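## Task

Place every stationery item inside the bin labelled E and leave all other objects on the table. No object may stick out past any bin's rim, and every bin must end up resting flat on the table. Items count only if they stay in place without the robot holding them. Finish by opening the grippers and moving the arms away.

## Robot and tools

ROBOT. Two UR20-type arms, left_arm and right_arm, each with a parallel two-finger gripper that opens to 50 mm. Base positions in the scene frame: left_arm (+0.047, +0.715, 0) m, right_arm (-0.013, -0.687, 0) m. The names are labels, not image sides.

FRAMES. The scene frame has its origin on the tabletop midway between the arms, +z up, +x out over the table, left_arm on the +y side. Results report each gripper's end_effector_position (metres, the point between the finger pads) and end_effector_quat_wxyz, plus linear (m/s) and angular (rad/s) velocities. Each gripper has its own axes: fingers point along +z, close along x; fingertips extend 17.5 mm past the reported point; a flat block juts about 9 cm toward the gripper's -y and rotates with it. Reported positions can be a little off, more at long reach.

THE 18-NUMBER ROW. Both motion tools use one row covering both arms: left_arm dx, dy, dz, rx, ry, rz, left_gripper position, force_limit, speed, then the same nine for right_arm/right_gripper. All values are in [-1, 1]. dx..rz are an offset, not a pose: they are measured in that gripper's own axes from its pose in the most recent result showing it (before any such result in a scene, and for second and later calls in one reply, from where it stands when the action begins). 1.0 equals 0.6 m of travel or 180 degrees; rx, ry, rz form one rotation vector. Zeros mean return to that reference pose, not stay still. Gripper numbers are absolute: position +1 fully open, about -0.65 pads meet, -1 to grip (close until blocked); force_limit -1/0/+1 maps to roughly 20/102/185 N per pad (actual may be ~17% higher); speed -1/0/+1 maps to 20/85/150 mm/s. To keep a gripper unchanged, resend its previous three numbers; 0 is itself a command. New force or speed only takes effect with a position change of at least 0.01.

TOOLS.
- execute_actions {actions, pictures}: actions holds at most one entry. Empty list: just return state with pictures. {rows, steps}: 1 to 15 rows, steps 6 to 15 (default 15), each step 1/30 s; row k applies at step k, last row repeats; every row is offset from the same reference, not from the previous row. {steps} alone: wait up to 300 steps counted from the last result, thinking time included. pictures true forces camera images.
- move {target, speed, stop_force}: target is one row; each gripper travels a straight line to its target, both ending together, 0.5 to 10 s (cut off at 10 s). speed is m/s, 0.002 to 0.5, default 0.25; rotation up to twice that in rad/s. stop_force (N, 14 to 160, shared) ends an arm's path when its wrist sensor feels that much extra push along the motion direction; the arm then backs off two steps and holds. Use it only slowly and without turning the gripper; omit it when lifting off something you press on. Paths ignore obstacles and the other arm.
- wait {seconds}: 0 to 10 s, nothing new sent.
- zoom_image {camera, region}: camera cam_left_wrist or cam_right_wrist; region [x0, y0, x1, y1] in pixels of that 616x616 image, at most 504x504.
- read_manual {section}: licence texts only.
- finished_scene {scene}: 1 or 2; ends the scene irreversibly, grades it and starts the next one.

MOTION LIMITS. Each control step the commanded pose is clipped to within 100 mm and 16 degrees of the measured pose; position wins over orientation if both cannot be met. Commands are smoothed (~0.17 s lag). A long move may finish short: read the result and command the rest. The last 6 steps of an action run after its result is taken, during your reply.

RESULT LINES. State line per arm; Hand target (only when nothing is pending); move: line with ending (done, off_target, moving, held, contact, fault) and limits (paced = pose clipped, held = steps blocked) plus distance to target. HELD marks steps not sent; pose unreachable names an arm whose command the clearance check altered. object_status: 0 moving, 1 blocked while opening, 2 blocked while closing (a real grip), 3 reached position or pads met (usually nothing held). Opening in mm is about (250 - position_measured) x 0.202. Wrist force/torque are in gripper axes, include held weight, carry offsets up to ~10 N and noise, saturate near 200 N. Fisheye camera calibration is given per camera and can be slightly off.

AVOID. Arms colliding or pressing on each other. Pushing targets past a firm surface: arms are stiff, and 150 N external force or joint load limits (wrist joints 98.4 N m) cause a 10 s fault stop. Fast touches. Dropping, slipping or flinging objects, or anything leaving the table; tipping bins. Holding loads for long (motor heat warns at 70 °C, brakes at 85 °C). Random tugs on held or loose objects can occur, so grip firmly and recheck. Release everything and lift clear before finishing.

Each tool is called after ">>>" in YAML: its name, and indented under it one key for each argument.

## Session

>>> execute_actions:
  actions: []

Scene clock: 0.00 s of 4800.00 s.
left_arm: end_effector_position=(+0.7664, +0.7215, +0.3732) position_measured=3 object_status=3 end_effector_quat_wxyz=(-0.446, -0.324, +0.828, -0.101) end_effector_velocity=(-0.000, -0.001, -0.001) end_effector_angular_velocity=(+0.001, +0.001, -0.002) | right_arm: end_effector_position=(+0.4048, -1.0376, +0.3740) position_measured=3 object_status=3 end_effector_quat_wxyz=(+0.467, +0.614, -0.472, -0.427) end_effector_velocity=(+0.000, +0.000, -0.000) end_effector_angular_velocity=(-0.000, -0.000, -0.000)
Joint positions: left_arm=[-0.089 -1.329  1.865 -1.254 -2.056 -2.108] | right_arm=[ 2.894 -1.782 -2.034 -2.259  1.282  2.996]
Joint velocities: left_arm=[-0.001  0.     0.001 -0.     0.001 -0.   ] | right_arm=[-0. -0.  0.  0.  0.  0.]
Wrist force (N, on the end effector, along its own x y z axes, offset not removed): no reading
Wrist torque (N m, same axes, about the end effector's origin, offset not removed): no reading
Hand target (left_arm): +0.766, +0.722, +0.373; -0.446, -0.324, +0.828, -0.101
Hand target (right_arm): +0.405, -1.038, +0.374; +0.467, +0.614, -0.472, -0.427

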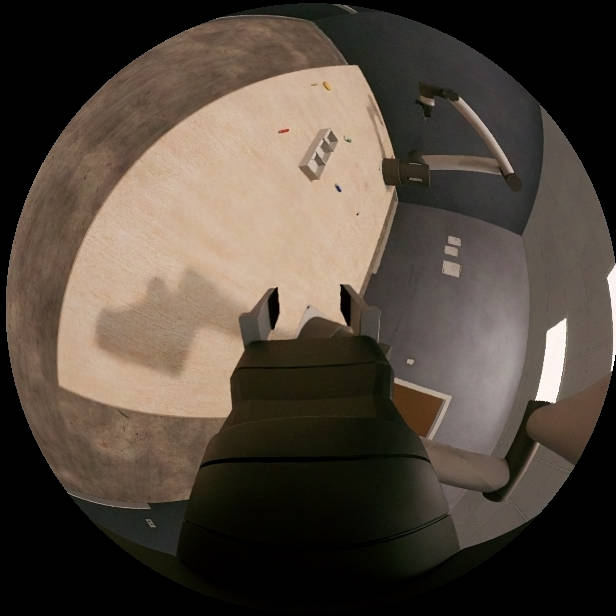

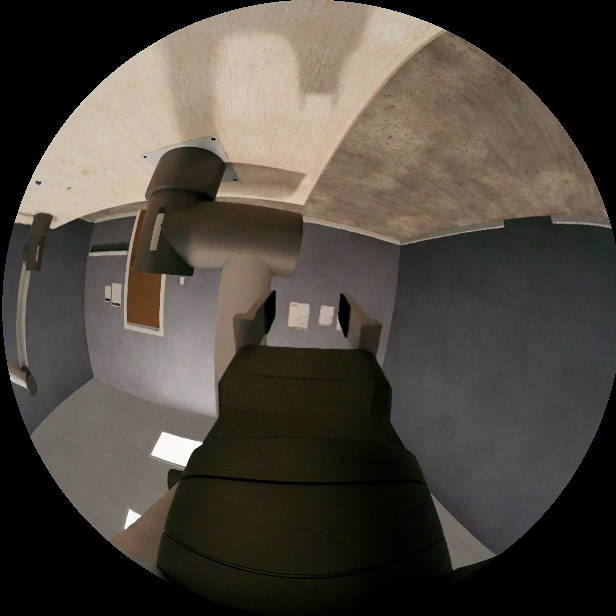

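>>> zoom_image:
  camera: "cam_left_wrist"
  region: [250, 60, 410, 230]

Region (250, 60, 410, 230) of cam_left_wrist's 616x616 image, scaled by 2.965, with more detail than that image has; it fills the left 474 columns of this view, and the rest is white.

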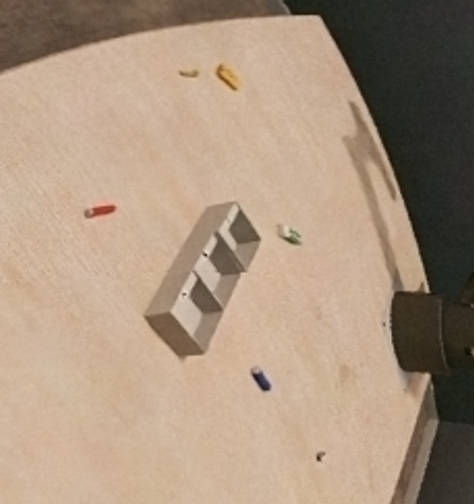

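>>> move:
  target: [0.837,-0.512,0.40,-0.0683,-0.3014,0.2190,1,0,0,-0.751,0.05,-0.494,0.4366,-0.0193,0.069,1,0,0]
  speed: 0.4

Scene clock: 3.97 s of 4800.00 s.
left_arm: end_effector_position=(+0.6012, +0.1523, +0.5996) position_measured=3 object_status=3 end_effector_quat_wxyz=(+0.002, -0.001, +1.000, +0.001) end_effector_velocity=(+0.001, -0.001, -0.001) end_effector_angular_velocity=(+0.003, -0.003, -0.000) | right_arm: end_effector_position=(+0.5999, -0.5508, +0.4990) position_measured=3 object_status=3 end_effector_quat_wxyz=(-0.001, -0.707, +0.707, -0.000) end_effector_velocity=(+0.001, +0.001, -0.000) end_effector_angular_velocity=(-0.004, -0.005, -0.001)
Joint positions: left_arm=[-1.109 -1.722  1.911 -1.759 -1.566 -2.609] | right_arm=[ 3.581 -1.226 -2.188 -1.3    1.57   3.709]
Joint velocities: left_arm=[-0.001  0.003 -0.002  0.     0.004 -0.001] | right_arm=[ 0.004  0.    -0.001  0.003 -0.006  0.005]
Wrist force (N, on the end effector, along its own x y z axes, offset not removed): left_arm=[-0.9 -1.6 -4.5] | right_arm=[0.6 1.2 -12.4]
Wrist torque (N m, same axes, about the end effector's origin, offset not removed): left_arm=[0.10 0.37 -0.12] | right_arm=[-0.77 -0.17 0.31]
Hand target (left_arm): +0.601, +0.152, +0.600; +0.002, -0.001, +1.000, +0.001
Hand target (right_arm): +0.600, -0.551, +0.499; +0.001, +0.707, -0.707, +0.000
Off the commanded pose (left_arm): 0.001 m, 0 deg.
Off the commanded pose (right_arm): 0.001 m, 0 deg.
Kept back: nothing.
move: done
camera_calibration (this result's frames):
cam_left_wrist: T_world_to_cam=[[-0.998728, 0.0400405, 0.0306305, 0.571663], [0.0475765, 0.949541, 0.310014, -0.360809], [-0.0166718, 0.311077, -0.950239, 0.685689], [0, 0, 0, 1]] pos_world=[0.599534, 0.106411, 0.745914]
cam_right_wrist: T_world_to_cam=[[0.0511138, -0.998295, 0.0281717, -0.6026], [-0.955985, -0.0407476, 0.290572, 0.409252], [-0.288929, -0.041784, -0.956438, 0.773281], [0, 0, 0, 1]] pos_world=[0.645464, -0.552586, 0.637654]

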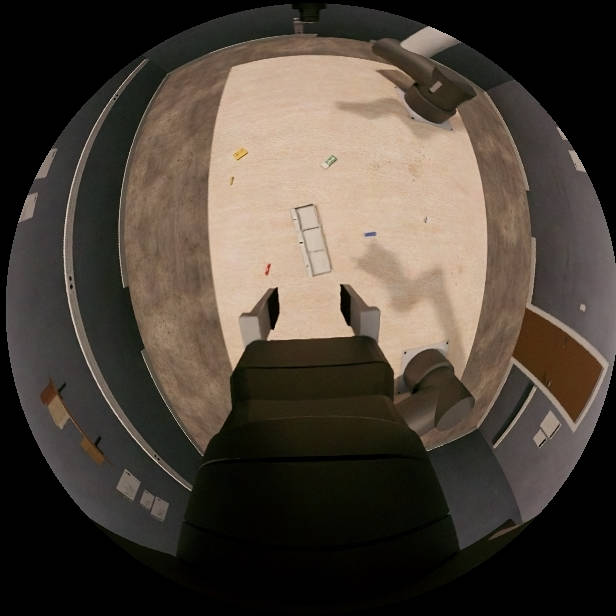

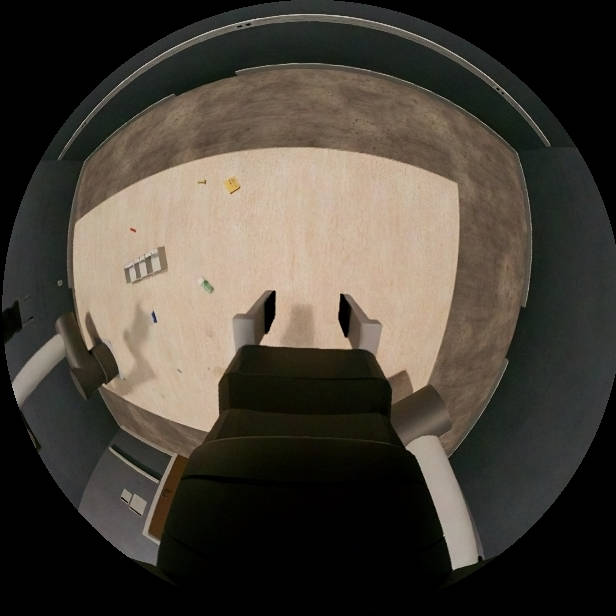

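>>> zoom_image:
  camera: "cam_left_wrist"
  region: [260, 190, 360, 290]

>>> zoom_image:
  camera: "cam_left_wrist"
  region: [215, 130, 355, 210]

>>> zoom_image:
  camera: "cam_left_wrist"
  region: [350, 190, 450, 260]

>>> zoom_image:
  camera: "cam_right_wrist"
  region: [185, 160, 255, 210]

>>> zoom_image:
  camera: "cam_right_wrist"
  region: [110, 220, 230, 400]

Region (260, 190, 360, 290) of cam_left_wrist's 616x616 image, scaled by 5.040, with more detail than that image has.

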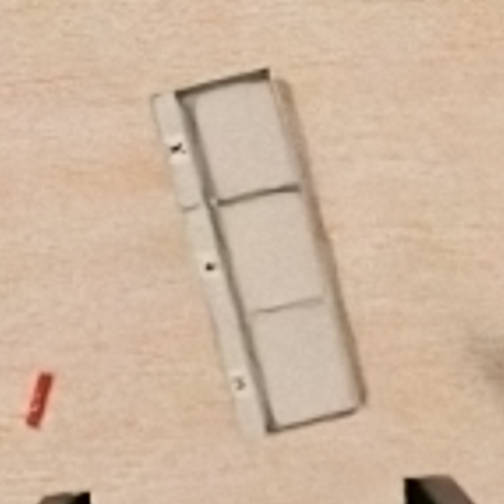

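Region (215, 130, 355, 210) of cam_left_wrist's 616x616 image, scaled by 3.600, with more detail than that image has; it fills the top 288 rows of this view, and the rest is white.

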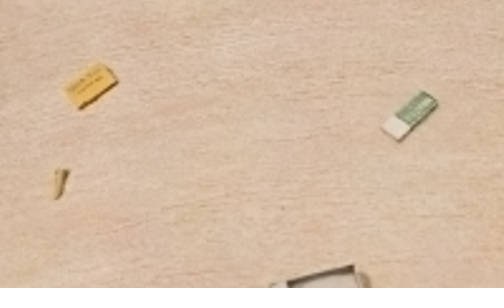

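Region (350, 190, 450, 260) of cam_left_wrist's 616x616 image, scaled by 5.040, with more detail than that image has; it fills the top 353 rows of this view, and the rest is white.

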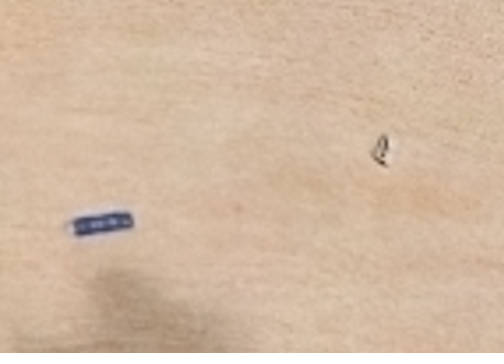

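Region (185, 160, 255, 210) of cam_right_wrist's 616x616 image, scaled by 7.200, with more detail than that image has; it fills the top 360 rows of this view, and the rest is white.

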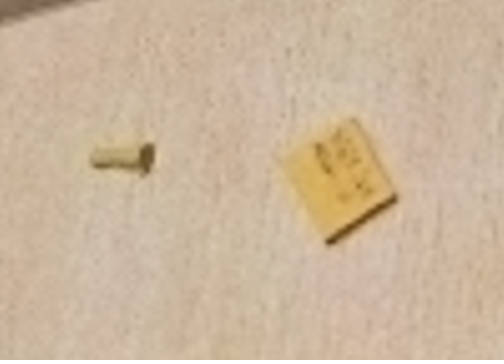

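Region (110, 220, 230, 400) of cam_right_wrist's 616x616 image, scaled by 2.800, with more detail than that image has.

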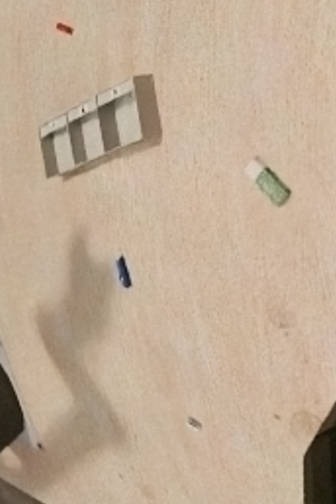

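>>> move:
  target: [0.083,0.083,0.533,0,0,0,1,0,0,-0.383,-0.033,0.417,0,0,0,1,0,0]
  speed: 0.4

>>> zoom_image:
  camera: "cam_left_wrist"
  region: [180, 130, 480, 330]

Scene clock: 7.07 s of 4800.00 s.
left_arm: end_effector_position=(+0.5525, +0.2021, +0.2800) position_measured=3 object_status=3 end_effector_quat_wxyz=(+0.002, -0.001, +1.000, +0.001) end_effector_velocity=(-0.000, -0.000, -0.002) end_effector_angular_velocity=(+0.001, -0.000, -0.001) | right_arm: end_effector_position=(+0.6196, -0.3214, +0.2492) position_measured=3 object_status=3 end_effector_quat_wxyz=(-0.001, -0.707, +0.707, -0.001) end_effector_velocity=(+0.001, +0.000, -0.001) end_effector_angular_velocity=(-0.002, -0.001, +0.000)
Joint positions: left_arm=[-1.134 -1.626  2.318 -2.262 -1.566 -2.633] | right_arm=[ 3.843 -1.557 -2.334 -0.823  1.57   3.97 ]
Joint velocities: left_arm=[-0.001  0.002  0.001 -0.003  0.     0.   ] | right_arm=[ 0.001 -0.002 -0.     0.002 -0.002  0.   ]
Wrist force (N, on the end effector, along its own x y z axes, offset not removed): left_arm=[-0.8 -1.6 -5.6] | right_arm=[-5.3 9.7 -5.5]
Wrist torque (N m, same axes, about the end effector's origin, offset not removed): left_arm=[0.08 0.32 -0.19] | right_arm=[1.35 1.14 0.47]
Hand target (left_arm): +0.552, +0.202, +0.280; +0.002, -0.001, +1.000, +0.001
Hand target (right_arm): +0.620, -0.321, +0.249; +0.001, +0.707, -0.707, +0.001
Off the commanded pose (left_arm): 0.001 m, 0 deg.
Off the commanded pose (right_arm): 0.001 m, 0 deg.
Kept back: nothing.
move: done
camera_calibration (this result's frames):
cam_left_wrist: T_world_to_cam=[[-0.998733, 0.0400406, 0.0304973, 0.530809], [0.0475343, 0.949559, 0.309966, -0.30668], [-0.0165478, 0.311022, -0.950259, 0.365622], [0, 0, 0, 1]] pos_world=[0.550764, 0.15624, 0.426307]
cam_right_wrist: T_world_to_cam=[[0.0510867, -0.998284, 0.028634, -0.367666], [-0.956147, -0.0406105, 0.290059, 0.510321], [-0.288398, -0.0421965, -0.95658, 0.549291], [0, 0, 0, 1]] pos_world=[0.665139, -0.323132, 0.387946]

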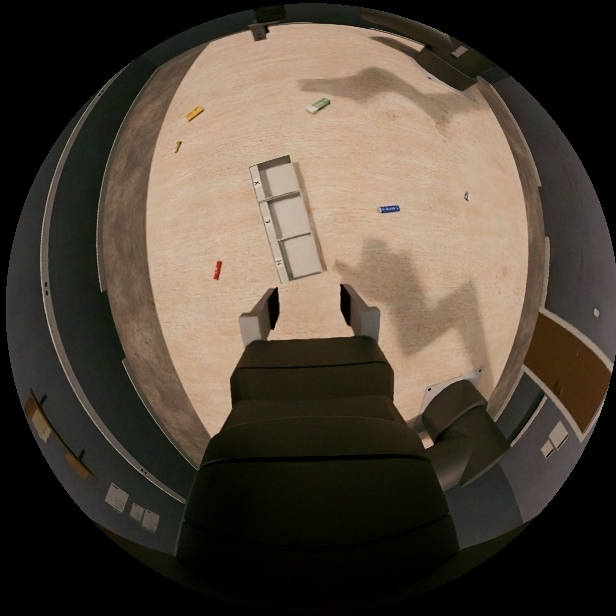

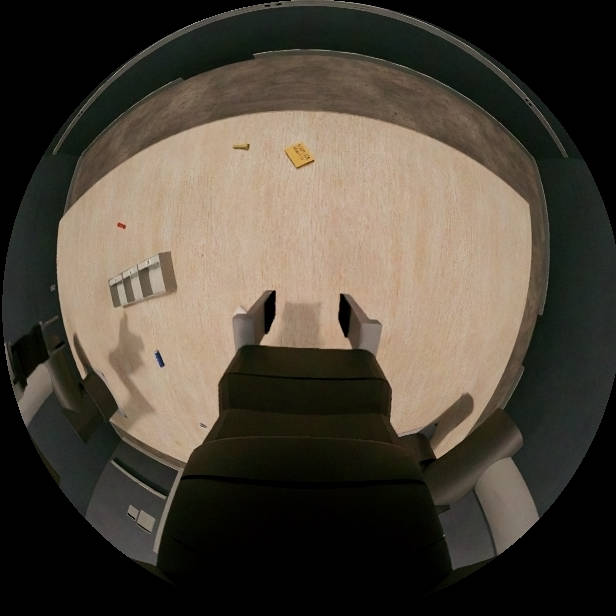

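Region (180, 130, 480, 330) of cam_left_wrist's 616x616 image, scaled by 1.680, with more detail than that image has.

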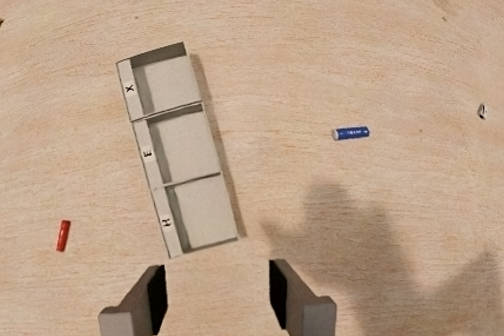

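>>> zoom_image:
  camera: "cam_left_wrist"
  region: [370, 190, 410, 225]

>>> zoom_image:
  camera: "cam_left_wrist"
  region: [200, 250, 240, 290]

>>> zoom_image:
  camera: "cam_left_wrist"
  region: [450, 180, 485, 215]

>>> zoom_image:
  camera: "cam_right_wrist"
  region: [225, 125, 325, 180]

>>> zoom_image:
  camera: "cam_left_wrist"
  region: [240, 145, 340, 290]

>>> zoom_image:
  camera: "cam_left_wrist"
  region: [295, 85, 345, 125]

Region (370, 190, 410, 225) of cam_left_wrist's 616x616 image, scaled by 12.600, with more detail than that image has; it fills the top 441 rows of this view, and the rest is white.

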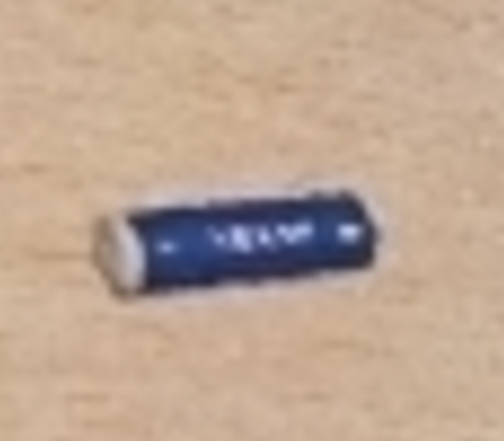

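Region (200, 250, 240, 290) of cam_left_wrist's 616x616 image, scaled by 12.600, with more detail than that image has.

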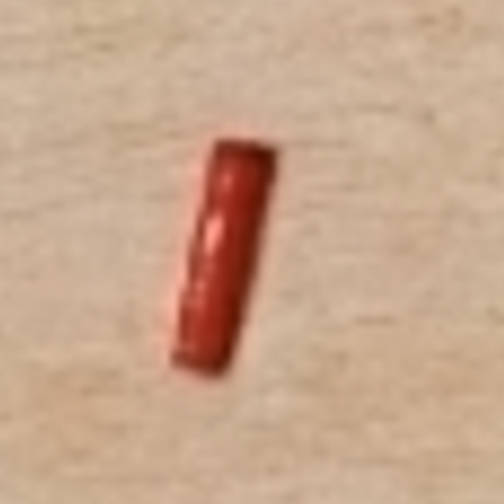

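Region (450, 180, 485, 215) of cam_left_wrist's 616x616 image, scaled by 14.400, with more detail than that image has.

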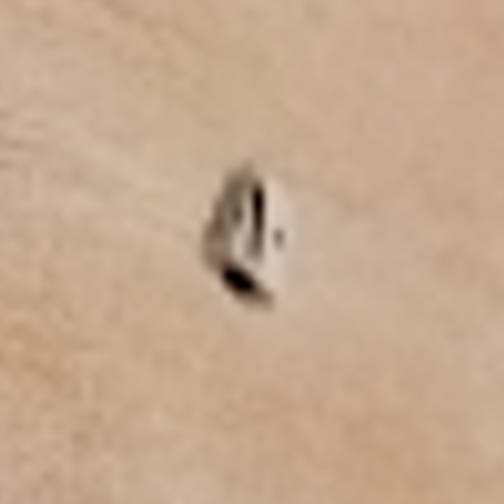

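Region (225, 125, 325, 180) of cam_right_wrist's 616x616 image, scaled by 5.040, with more detail than that image has; it fills the top 277 rows of this view, and the rest is white.

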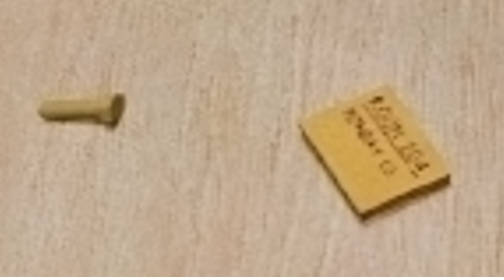

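Region (240, 145, 340, 290) of cam_left_wrist's 616x616 image, scaled by 3.476, with more detail than that image has; it fills the left 348 columns of this view, and the rest is white.

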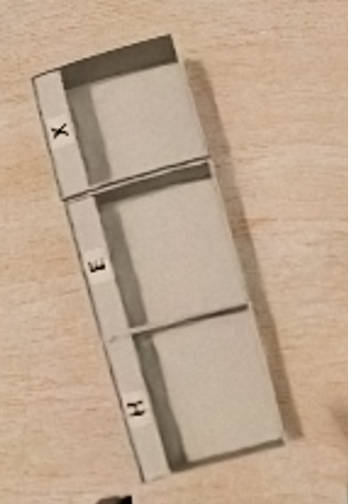

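Region (295, 85, 345, 125) of cam_left_wrist's 616x616 image, scaled by 10.080, with more detail than that image has; it fills the top 403 rows of this view, and the rest is white.

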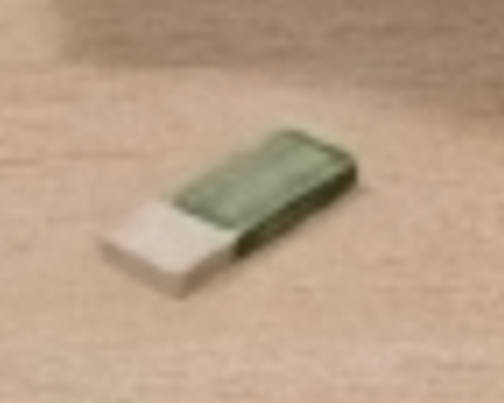

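>>> move:
  target: [0.734,-0.328,0.267,0,0,0,1,0,0,-0.047,-0.384,0.215,0,0,-0.175,1,0,0]
  speed: 0.4

>>> zoom_image:
  camera: "cam_left_wrist"
  region: [260, 240, 360, 340]

>>> zoom_image:
  camera: "cam_right_wrist"
  region: [260, 240, 360, 340]

Scene clock: 11.87 s of 4800.00 s.
left_arm: end_effector_position=(+0.1143, +0.0051, +0.1186) position_measured=3 object_status=3 end_effector_quat_wxyz=(+0.004, -0.001, +1.000, +0.001) end_effector_velocity=(-0.001, -0.001, -0.001) end_effector_angular_velocity=(+0.001, +0.000, +0.001) | right_arm: end_effector_position=(+0.8498, -0.2928, +0.1206) position_measured=3 object_status=3 end_effector_quat_wxyz=(+0.001, +0.873, -0.488, +0.000) end_effector_velocity=(+0.000, -0.000, -0.000) end_effector_angular_velocity=(-0.000, +0.000, +0.001)
Joint positions: left_arm=[-1.846 -1.437  2.452 -2.583 -1.564 -3.346] | right_arm=[ 3.659 -1.919 -2.129 -0.666  1.57   3.236]
Joint velocities: left_arm=[-0.001  0.002 -0.001 -0.001 -0.001 -0.002] | right_arm=[-0.    -0.     0.001 -0.001 -0.    -0.002]
Wrist force (N, on the end effector, along its own x y z axes, offset not removed): left_arm=[0.4 -1.9 -4.5] | right_arm=[-3.5 2.7 -3.6]
Wrist torque (N m, same axes, about the end effector's origin, offset not removed): left_arm=[0.01 0.10 -0.26] | right_arm=[-0.05 0.76 0.46]
Hand target (left_arm): +0.114, +0.005, +0.118; +0.004, -0.001, +1.000, +0.001
Hand target (right_arm): +0.850, -0.293, +0.121; +0.001, +0.873, -0.488, +0.000
Off the commanded pose (left_arm): 0.002 m, 0 deg.
Off the commanded pose (right_arm): 0.001 m, 0 deg.
Kept back: nothing.
move: done
camera_calibration (this result's frames):
cam_left_wrist: T_world_to_cam=[[-0.998823, 0.0400565, 0.0273511, 0.10636], [0.0465632, 0.949776, 0.309447, -0.0486072], [-0.013582, 0.310357, -0.950523, 0.265958], [0, 0, 0, 1]] pos_world=[0.11211, -0.0406365, 0.264932]
cam_right_wrist: T_world_to_cam=[[0.565097, -0.824562, 0.0276402, -0.732925], [-0.793672, -0.534169, 0.291117, 0.486162], [-0.225279, -0.186446, -0.956288, 0.397909], [0, 0, 0, 1]] pos_world=[0.889667, -0.270461, 0.259244]

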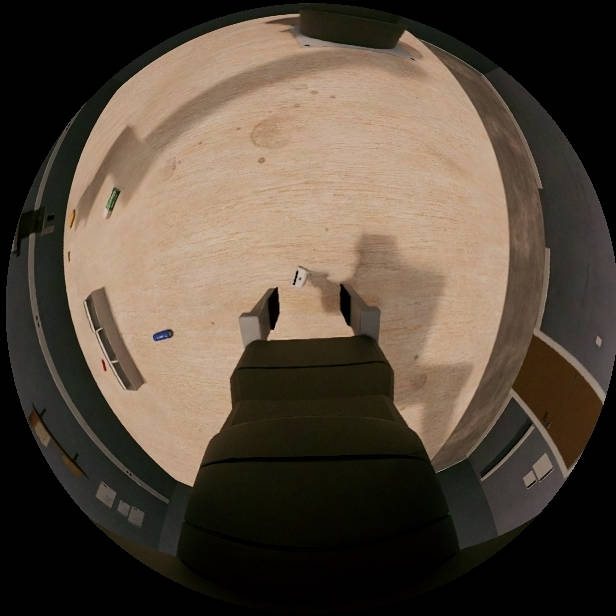

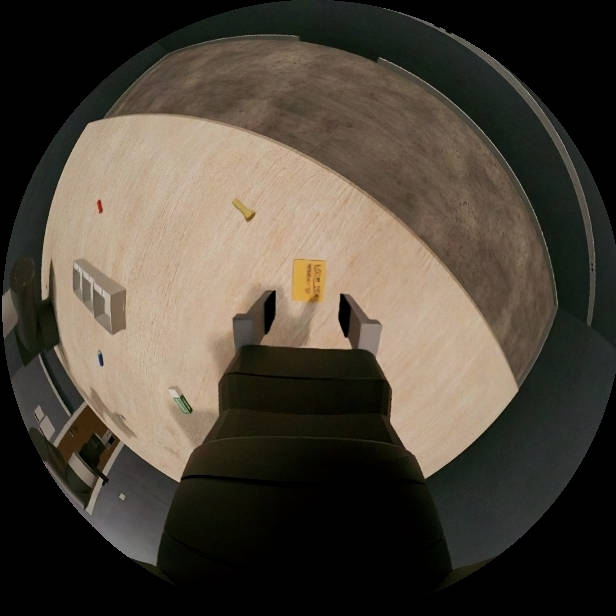

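Region (260, 240, 360, 340) of cam_left_wrist's 616x616 image, scaled by 5.040, with more detail than that image has.

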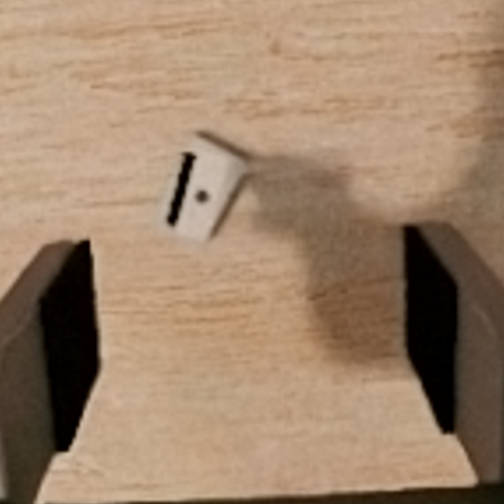

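Region (260, 240, 360, 340) of cam_right_wrist's 616x616 image, scaled by 5.040, with more detail than that image has.

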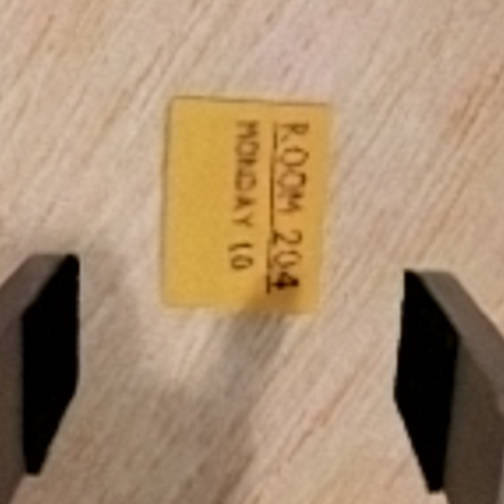

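>>> move:
  target: [-0.0167,-0.006,0.1227,0,0,0.115,1,0,0,0.001,-0.01,0.126,0,0,0,1,0,0]
  speed: 0.2

>>> zoom_image:
  camera: "cam_left_wrist"
  region: [260, 240, 360, 340]

>>> zoom_image:
  camera: "cam_right_wrist"
  region: [260, 240, 360, 340]

Scene clock: 14.27 s of 4800.00 s.
left_arm: end_effector_position=(+0.1246, +0.0016, +0.0452) position_measured=3 object_status=3 end_effector_quat_wxyz=(+0.003, +0.179, +0.984, +0.001) end_effector_velocity=(+0.001, +0.000, -0.001) end_effector_angular_velocity=(+0.000, +0.001, -0.007) | right_arm: end_effector_position=(+0.8552, -0.2901, +0.0452) position_measured=3 object_status=3 end_effector_quat_wxyz=(+0.001, +0.873, -0.488, +0.000) end_effector_velocity=(+0.000, -0.000, -0.001) end_effector_angular_velocity=(-0.000, -0.000, +0.000)
Joint positions: left_arm=[-1.816 -1.31   2.48  -2.738 -1.564 -2.955] | right_arm=[ 3.657 -2.009 -2.149 -0.557  1.57   3.235]
Joint velocities: left_arm=[ 0.002  0.003  0.    -0.003 -0.001  0.009] | right_arm=[-0.    -0.001 -0.     0.002 -0.001 -0.   ]
Wrist force (N, on the end effector, along its own x y z axes, offset not removed): left_arm=[-2.8 0.2 -2.6] | right_arm=[-0.6 1.5 -5.7]
Wrist torque (N m, same axes, about the end effector's origin, offset not removed): left_arm=[0.48 0.71 -0.18] | right_arm=[-0.43 0.05 0.23]
Hand target (left_arm): +0.125, +0.002, +0.045; +0.003, +0.179, +0.984, +0.001
Hand target (right_arm): +0.855, -0.290, +0.045; +0.001, +0.873, -0.488, +0.000
Off the commanded pose (left_arm): 0.000 m, 0 deg.
Off the commanded pose (right_arm): 0.000 m, 0 deg.
Kept back: nothing.
move: done
camera_calibration (this result's frames):
cam_left_wrist: T_world_to_cam=[[-0.920383, 0.389977, 0.0285295, 0.108436], [0.37887, 0.871364, 0.31174, -0.064385], [0.0967116, 0.297729, -0.949739, 0.183744], [0, 0, 0, 1]] pos_world=[0.106426, -0.0408908, 0.191487]
cam_right_wrist: T_world_to_cam=[[0.565096, -0.824563, 0.0276246, -0.73174], [-0.793668, -0.53417, 0.291124, 0.513854], [-0.225294, -0.186438, -0.956286, 0.32752], [0, 0, 0, 1]] pos_world=[0.895121, -0.267818, 0.183821]

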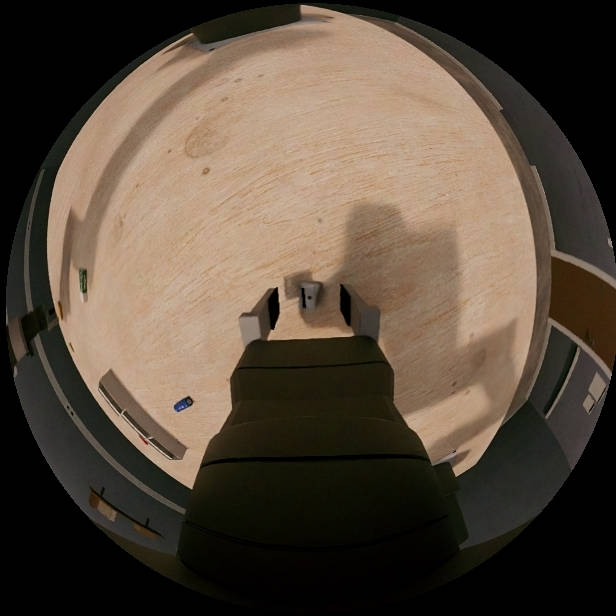

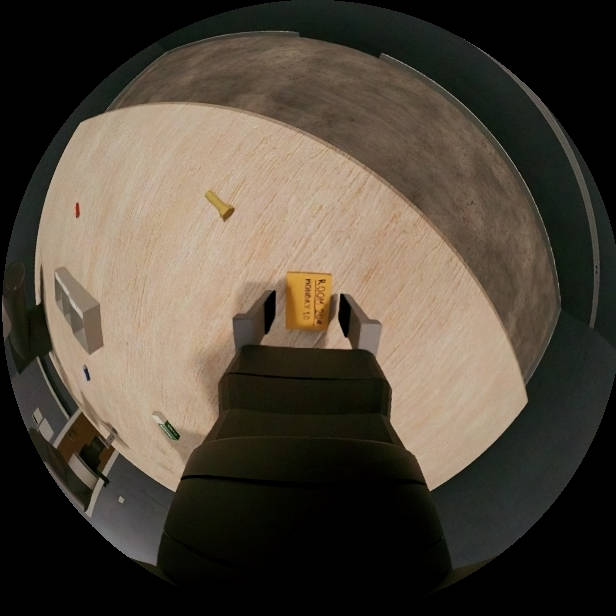

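Region (260, 240, 360, 340) of cam_left_wrist's 616x616 image, scaled by 5.040, with more detail than that image has.

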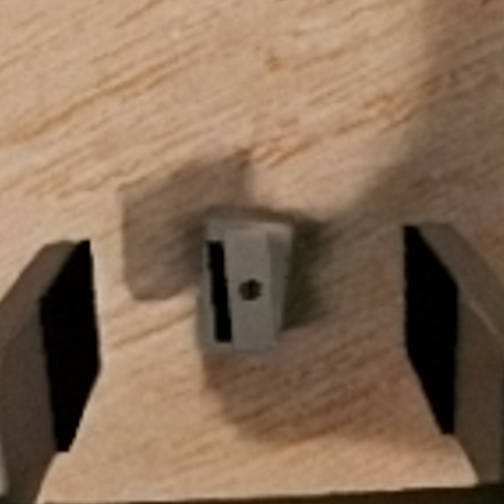

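Region (260, 240, 360, 340) of cam_right_wrist's 616x616 image, scaled by 5.040, with more detail than that image has.

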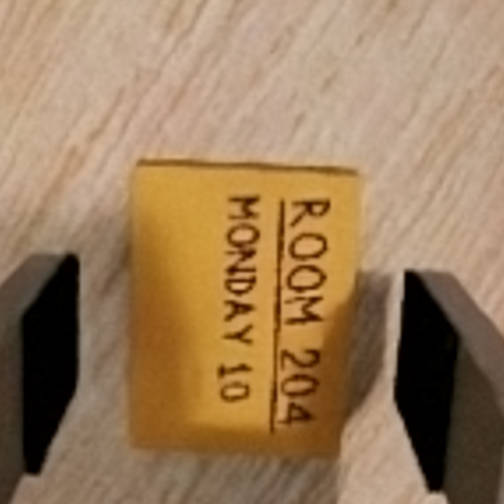

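>>> move:
  target: [0,0,0.040,0,0,0.033,1,0,0,0,0,0.040,0,0,0,1,0,0]
  speed: 0.03
  stop_force: 20

>>> execute_actions:
  actions:
    - {"rows":[[0,0,0,0,0,0,-1,-0.6,0.5,0,0,0,0,0,0,-1,-0.6,0.5]],"steps":15}
  pictures: true

Scene clock: 16.63 s of 4800.00 s.
left_arm: end_effector_position=(+0.1247, +0.0016, +0.0214) position_measured=3 object_status=3 end_effector_quat_wxyz=(+0.003, +0.229, +0.973, +0.002) end_effector_velocity=(+0.001, -0.000, -0.001) end_effector_angular_velocity=(-0.001, +0.000, -0.005) | right_arm: end_effector_position=(+0.8552, -0.2901, +0.0213) position_measured=3 object_status=3 end_effector_quat_wxyz=(+0.001, +0.873, -0.488, +0.000) end_effector_velocity=(+0.000, +0.000, -0.001) end_effector_angular_velocity=(+0.000, -0.000, -0.000)
Joint positions: left_arm=[-1.812 -1.267  2.487 -2.788 -1.564 -2.848] | right_arm=[ 3.657 -2.037 -2.155 -0.522  1.57   3.235]
Joint velocities: left_arm=[ 0.001  0.002  0.001 -0.004 -0.     0.006] | right_arm=[ 0.    -0.002 -0.     0.002  0.     0.   ]
Wrist force (N, on the end effector, along its own x y z axes, offset not removed): left_arm=[-1.5 -1.2 -5.9] | right_arm=[-0.2 -1.7 -5.9]
Wrist torque (N m, same axes, about the end effector's origin, offset not removed): left_arm=[0.18 0.48 -0.18] | right_arm=[-1.09 0.02 0.10]
Hand target (left_arm): +0.125, +0.002, +0.021; +0.003, +0.229, +0.973, +0.002
Hand target (right_arm): +0.855, -0.290, +0.021; +0.001, +0.873, -0.488, +0.000
Off the commanded pose (left_arm): 0.000 m, 0 deg.
Off the commanded pose (right_arm): 0.000 m, 0 deg.
Kept back: nothing.
move: done
camera_calibration (this result's frames):
cam_left_wrist: T_world_to_cam=[[-0.875321, 0.482672, 0.0289984, 0.103446], [0.466634, 0.827474, 0.312312, -0.0678847], [0.126749, 0.286905, -0.949537, 0.157358], [0, 0, 0, 1]] pos_world=[0.102281, -0.0389047, 0.167619]
cam_right_wrist: T_world_to_cam=[[0.565097, -0.824562, 0.0276254, -0.731084], [-0.793665, -0.534168, 0.291137, 0.52081], [-0.225304, -0.186446, -0.956282, 0.304706], [0, 0, 0, 1]] pos_world=[0.895133, -0.267813, 0.159954]

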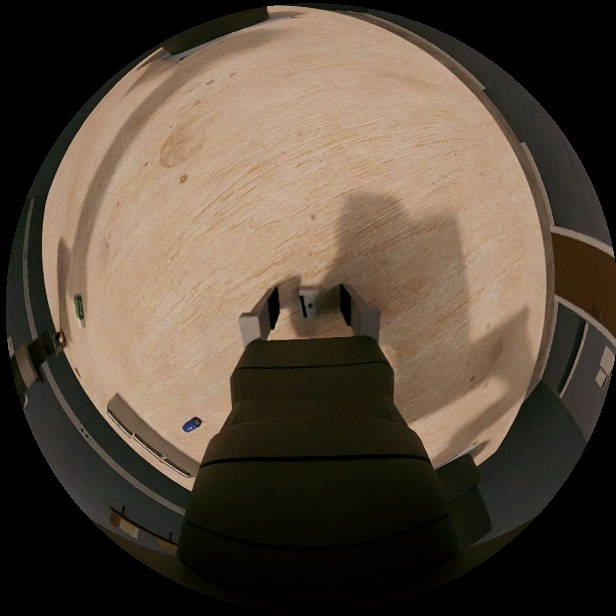

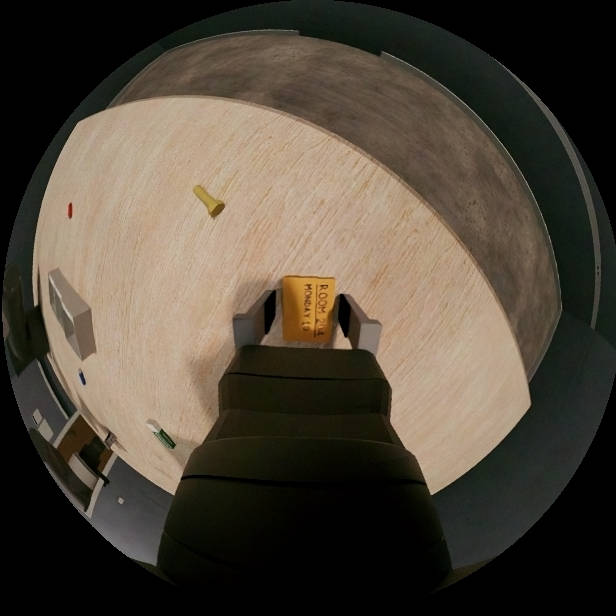

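Scene clock: 16.93 s of 4800.00 s.
left_arm: end_effector_position=(+0.1247, +0.0016, +0.0213) position_measured=158 object_status=0 end_effector_quat_wxyz=(+0.003, +0.229, +0.973, +0.002) end_effector_velocity=(+0.000, +0.000, -0.001) end_effector_angular_velocity=(+0.002, -0.000, +0.001) | right_arm: end_effector_position=(+0.8552, -0.2901, +0.0213) position_measured=70 object_status=0 end_effector_quat_wxyz=(+0.001, +0.873, -0.488, +0.000) end_effector_velocity=(-0.000, +0.000, -0.000) end_effector_angular_velocity=(+0.000, +0.000, -0.000)
Joint positions: left_arm=[-1.812 -1.266  2.487 -2.789 -1.564 -2.848] | right_arm=[ 3.657 -2.037 -2.155 -0.522  1.57   3.235]
Joint velocities: left_arm=[ 0.     0.001 -0.     0.001 -0.    -0.   ] | right_arm=[-0. -0.  0. -0.  0.  0.]
Wrist force (N, on the end effector, along its own x y z axes, offset not removed): left_arm=[-0.2 -0.7 -4.9] | right_arm=[4.1 -0.8 -8.3]
Wrist torque (N m, same axes, about the end effector's origin, offset not removed): left_arm=[0.29 0.22 -0.17] | right_arm=[-1.07 -0.97 -0.09]
Steps of this call (steps 1 to 9: the first 9 steps of this action). Readings (end_effector_position | what the end effector reports):
1: left_arm (+0.1247, +0.0016, +0.0213) | right_arm (+0.8552, -0.2901, +0.0213) | left_arm position_measured=4 object_status=0 | right_arm position_measured=4 object_status=0
2: left_arm (+0.1247, +0.0016, +0.0213) | right_arm (+0.8552, -0.2901, +0.0213) | left_arm position_measured=23 object_status=0 | right_arm position_measured=23 object_status=0
4: left_arm (+0.1247, +0.0016, +0.0213) | right_arm (+0.8552, -0.2901, +0.0213) | left_arm position_measured=62 object_status=0 | right_arm position_measured=62 object_status=0
8: left_arm (+0.1247, +0.0016, +0.0213) | right_arm (+0.8552, -0.2901, +0.0213) | left_arm position_measured=139 object_status=0 | right_arm position_measured=70 object_status=0
9: the state above
camera_calibration (this result's frames):
cam_left_wrist: T_world_to_cam=[[-0.875213, 0.482868, 0.0289967, 0.103437], [0.46682, 0.827372, 0.312306, -0.067891], [0.126811, 0.28687, -0.949539, 0.157303], [0, 0, 0, 1]] pos_world=[0.102275, -0.038901, 0.167569]
cam_right_wrist: T_world_to_cam=[[0.565096, -0.824562, 0.0276252, -0.731082], [-0.793666, -0.534168, 0.291133, 0.520827], [-0.225301, -0.186443, -0.956284, 0.304657], [0, 0, 0, 1]] pos_world=[0.895134, -0.267812, 0.159905]

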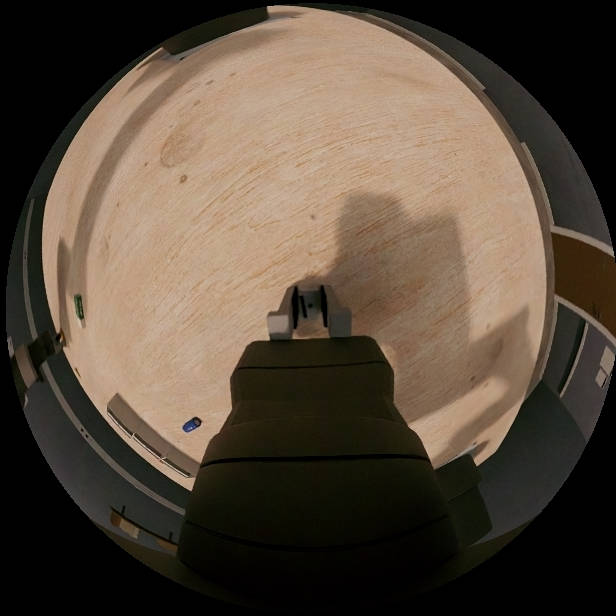

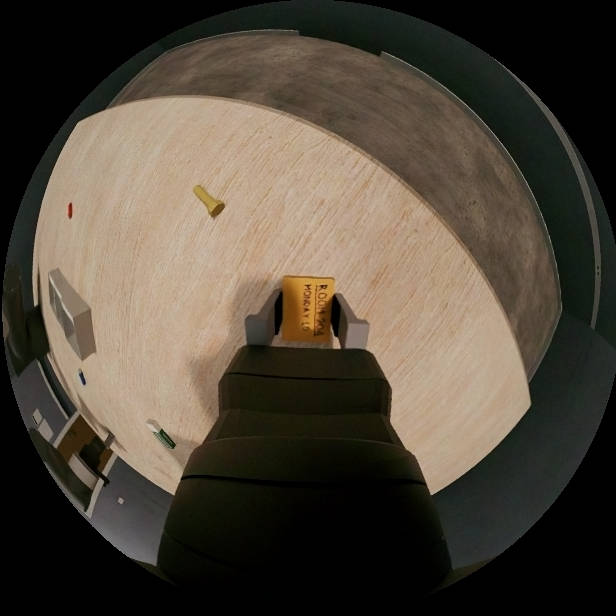

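>>> move:
  target: [0,0,-0.17,0,0,0,-1,-0.6,0.5,0,0,-0.17,0,0,0,-1,-0.6,0.5]
  speed: 0.2

Scene clock: 18.23 s of 4800.00 s.
left_arm: end_effector_position=(+0.1242, +0.0016, +0.1230) position_measured=185 object_status=2 end_effector_quat_wxyz=(+0.003, +0.229, +0.973, +0.002) end_effector_velocity=(+0.001, +0.000, +0.001) end_effector_angular_velocity=(+0.002, -0.000, -0.000) | right_arm: end_effector_position=(+0.8552, -0.2902, +0.1230) position_measured=70 object_status=2 end_effector_quat_wxyz=(+0.001, +0.873, -0.488, +0.000) end_effector_velocity=(+0.000, +0.000, +0.001) end_effector_angular_velocity=(+0.001, +0.000, +0.001)
Joint positions: left_arm=[-1.813 -1.435  2.439 -2.571 -1.564 -2.848] | right_arm=[ 3.657 -1.921 -2.119 -0.674  1.57   3.235]
Joint velocities: left_arm=[ 0.001 -0.001 -0.001  0.004  0.     0.001] | right_arm=[ 0.     0.001  0.001 -0.002  0.001 -0.001]
Wrist force (N, on the end effector, along its own x y z axes, offset not removed): left_arm=[-0.9 -2.1 -4.7] | right_arm=[-5.6 -0.7 -4.1]
Wrist torque (N m, same axes, about the end effector's origin, offset not removed): left_arm=[-0.03 0.31 -0.20] | right_arm=[-0.90 1.18 0.21]
Hand target (left_arm): +0.124, +0.002, +0.123; +0.003, +0.229, +0.973, +0.002
Hand target (right_arm): +0.855, -0.290, +0.123; +0.001, +0.873, -0.488, +0.000
Off your previous action's commanded pose (left_arm): 0.000 m, 0 deg at its last step (step 6 of this call).
Off your previous action's commanded pose (right_arm): 0.000 m, 0 deg at its last step (step 6 of this call).
Off the commanded pose (left_arm): 0.000 m, 0 deg.
Off the commanded pose (right_arm): 0.000 m, 0 deg.
Kept back: nothing.
move: done
camera_calibration (this result's frames):
cam_left_wrist: T_world_to_cam=[[-0.875212, 0.482869, 0.0290017, 0.100034], [0.46682, 0.827364, 0.312326, -0.0994159], [0.126817, 0.28689, -0.949532, 0.253865], [0, 0, 0, 1]] pos_world=[0.101766, -0.0388814, 0.269202]
cam_right_wrist: T_world_to_cam=[[0.565094, -0.824564, 0.0276252, -0.733982], [-0.793666, -0.534165, 0.291139, 0.491121], [-0.225306, -0.186446, -0.956282, 0.401952], [0, 0, 0, 1]] pos_world=[0.895117, -0.267933, 0.261671]

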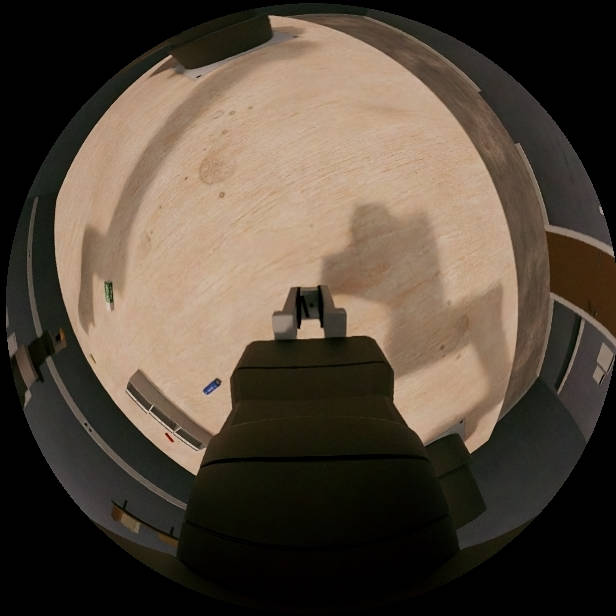

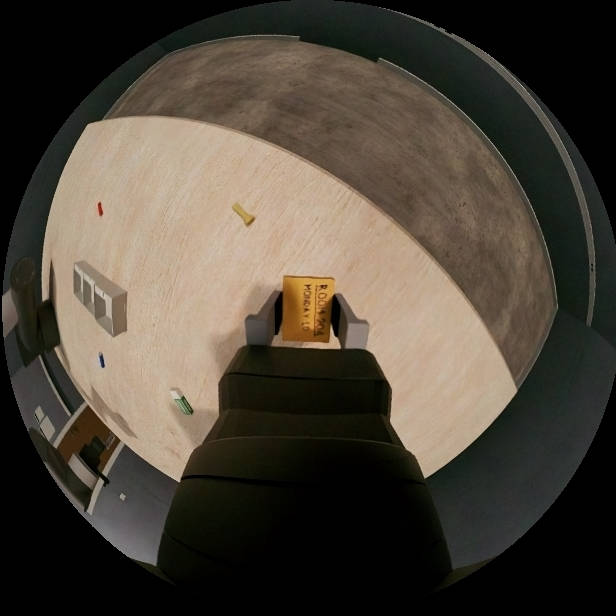

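>>> move:
  target: [-0.362,0.977,0,0,0,-0.2106,-1,-0.6,0.5,-0.789,0.055,0,0,0,0.112,-1,-0.6,0.5]
  speed: 0.35

>>> zoom_image:
  camera: "cam_right_wrist"
  region: [230, 210, 390, 350]

Scene clock: 22.03 s of 4800.00 s.
left_arm: end_effector_position=(+0.5786, +0.4286, +0.1243) position_measured=185 object_status=2 end_effector_quat_wxyz=(+0.002, -0.099, +0.995, +0.001) end_effector_velocity=(+0.001, +0.001, -0.000) end_effector_angular_velocity=(-0.001, +0.001, +0.002) | right_arm: end_effector_position=(+0.5801, +0.0954, +0.1230) position_measured=70 object_status=2 end_effector_quat_wxyz=(+0.001, +0.774, -0.634, +0.001) end_effector_velocity=(+0.000, +0.001, +0.001) end_effector_angular_velocity=(+0.001, -0.001, -0.001)
Joint positions: left_arm=[-0.886 -1.556  2.578 -2.593 -1.567 -2.583] | right_arm=[ 4.163 -1.95  -2.071 -0.693  1.57   4.093]
Joint velocities: left_arm=[ 0.003  0.001 -0.001 -0.001 -0.001  0.002] | right_arm=[ 0.001 -0.     0.001  0.    -0.001  0.002]
Wrist force (N, on the end effector, along its own x y z axes, offset not removed): left_arm=[-0.8 -0.5 -5.5] | right_arm=[3.3 -1.2 -6.8]
Wrist torque (N m, same axes, about the end effector's origin, offset not removed): left_arm=[0.29 0.31 -0.24] | right_arm=[-0.81 -0.49 0.25]
Hand target (left_arm): +0.579, +0.429, +0.124; +0.002, -0.099, +0.995, +0.001
Hand target (right_arm): +0.580, +0.095, +0.123; +0.001, +0.774, -0.634, +0.001
Off the commanded pose (left_arm): 0.003 m, 0 deg.
Off the commanded pose (right_arm): 0.001 m, 0 deg.
Kept back: nothing.
move: done
camera_calibration (this result's frames):
cam_left_wrist: T_world_to_cam=[[-0.987182, -0.156525, 0.0311758, 0.630098], [-0.139392, 0.940716, 0.309231, -0.362699], [-0.07773, 0.300922, -0.950476, 0.187445], [0, 0, 0, 1]] pos_world=[0.586034, 0.383417, 0.270676]
cam_right_wrist: T_world_to_cam=[[0.246291, -0.968763, 0.0289791, -0.0620269], [-0.929639, -0.227678, 0.289713, 0.528564], [-0.274066, -0.0982939, -0.956675, 0.431768], [0, 0, 0, 1]] pos_world=[0.624983, 0.102693, 0.261727]

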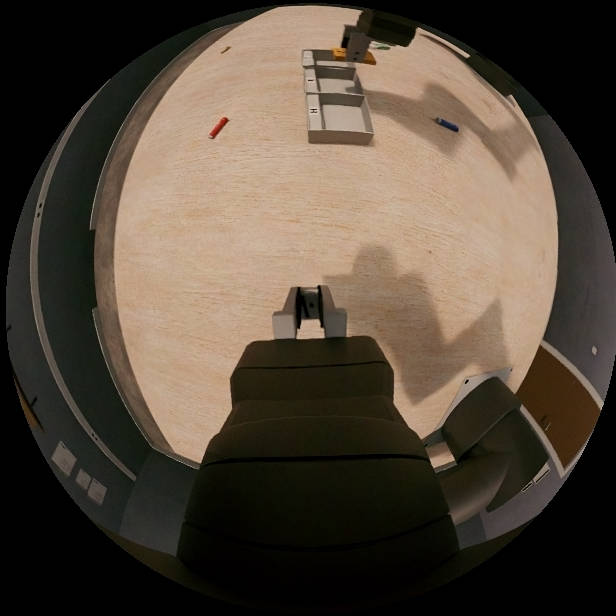

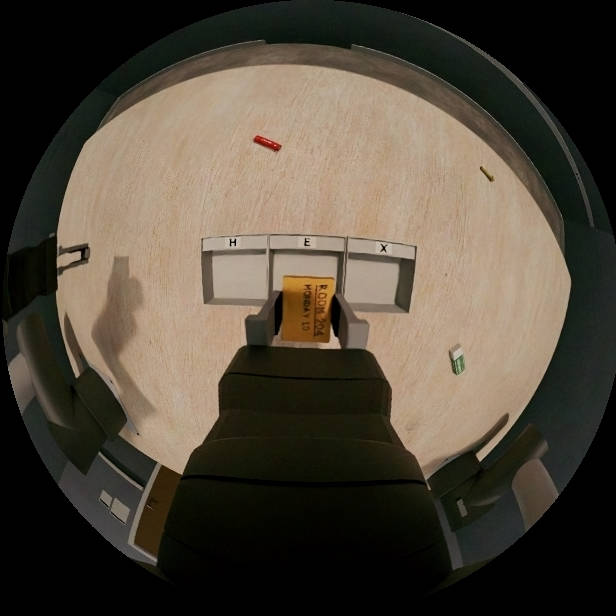

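Region (230, 210, 390, 350) of cam_right_wrist's 616x616 image, scaled by 3.150, with more detail than that image has; it fills the top 441 rows of this view, and the rest is white.

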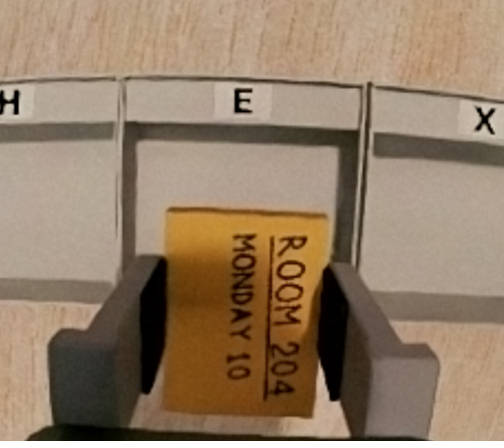

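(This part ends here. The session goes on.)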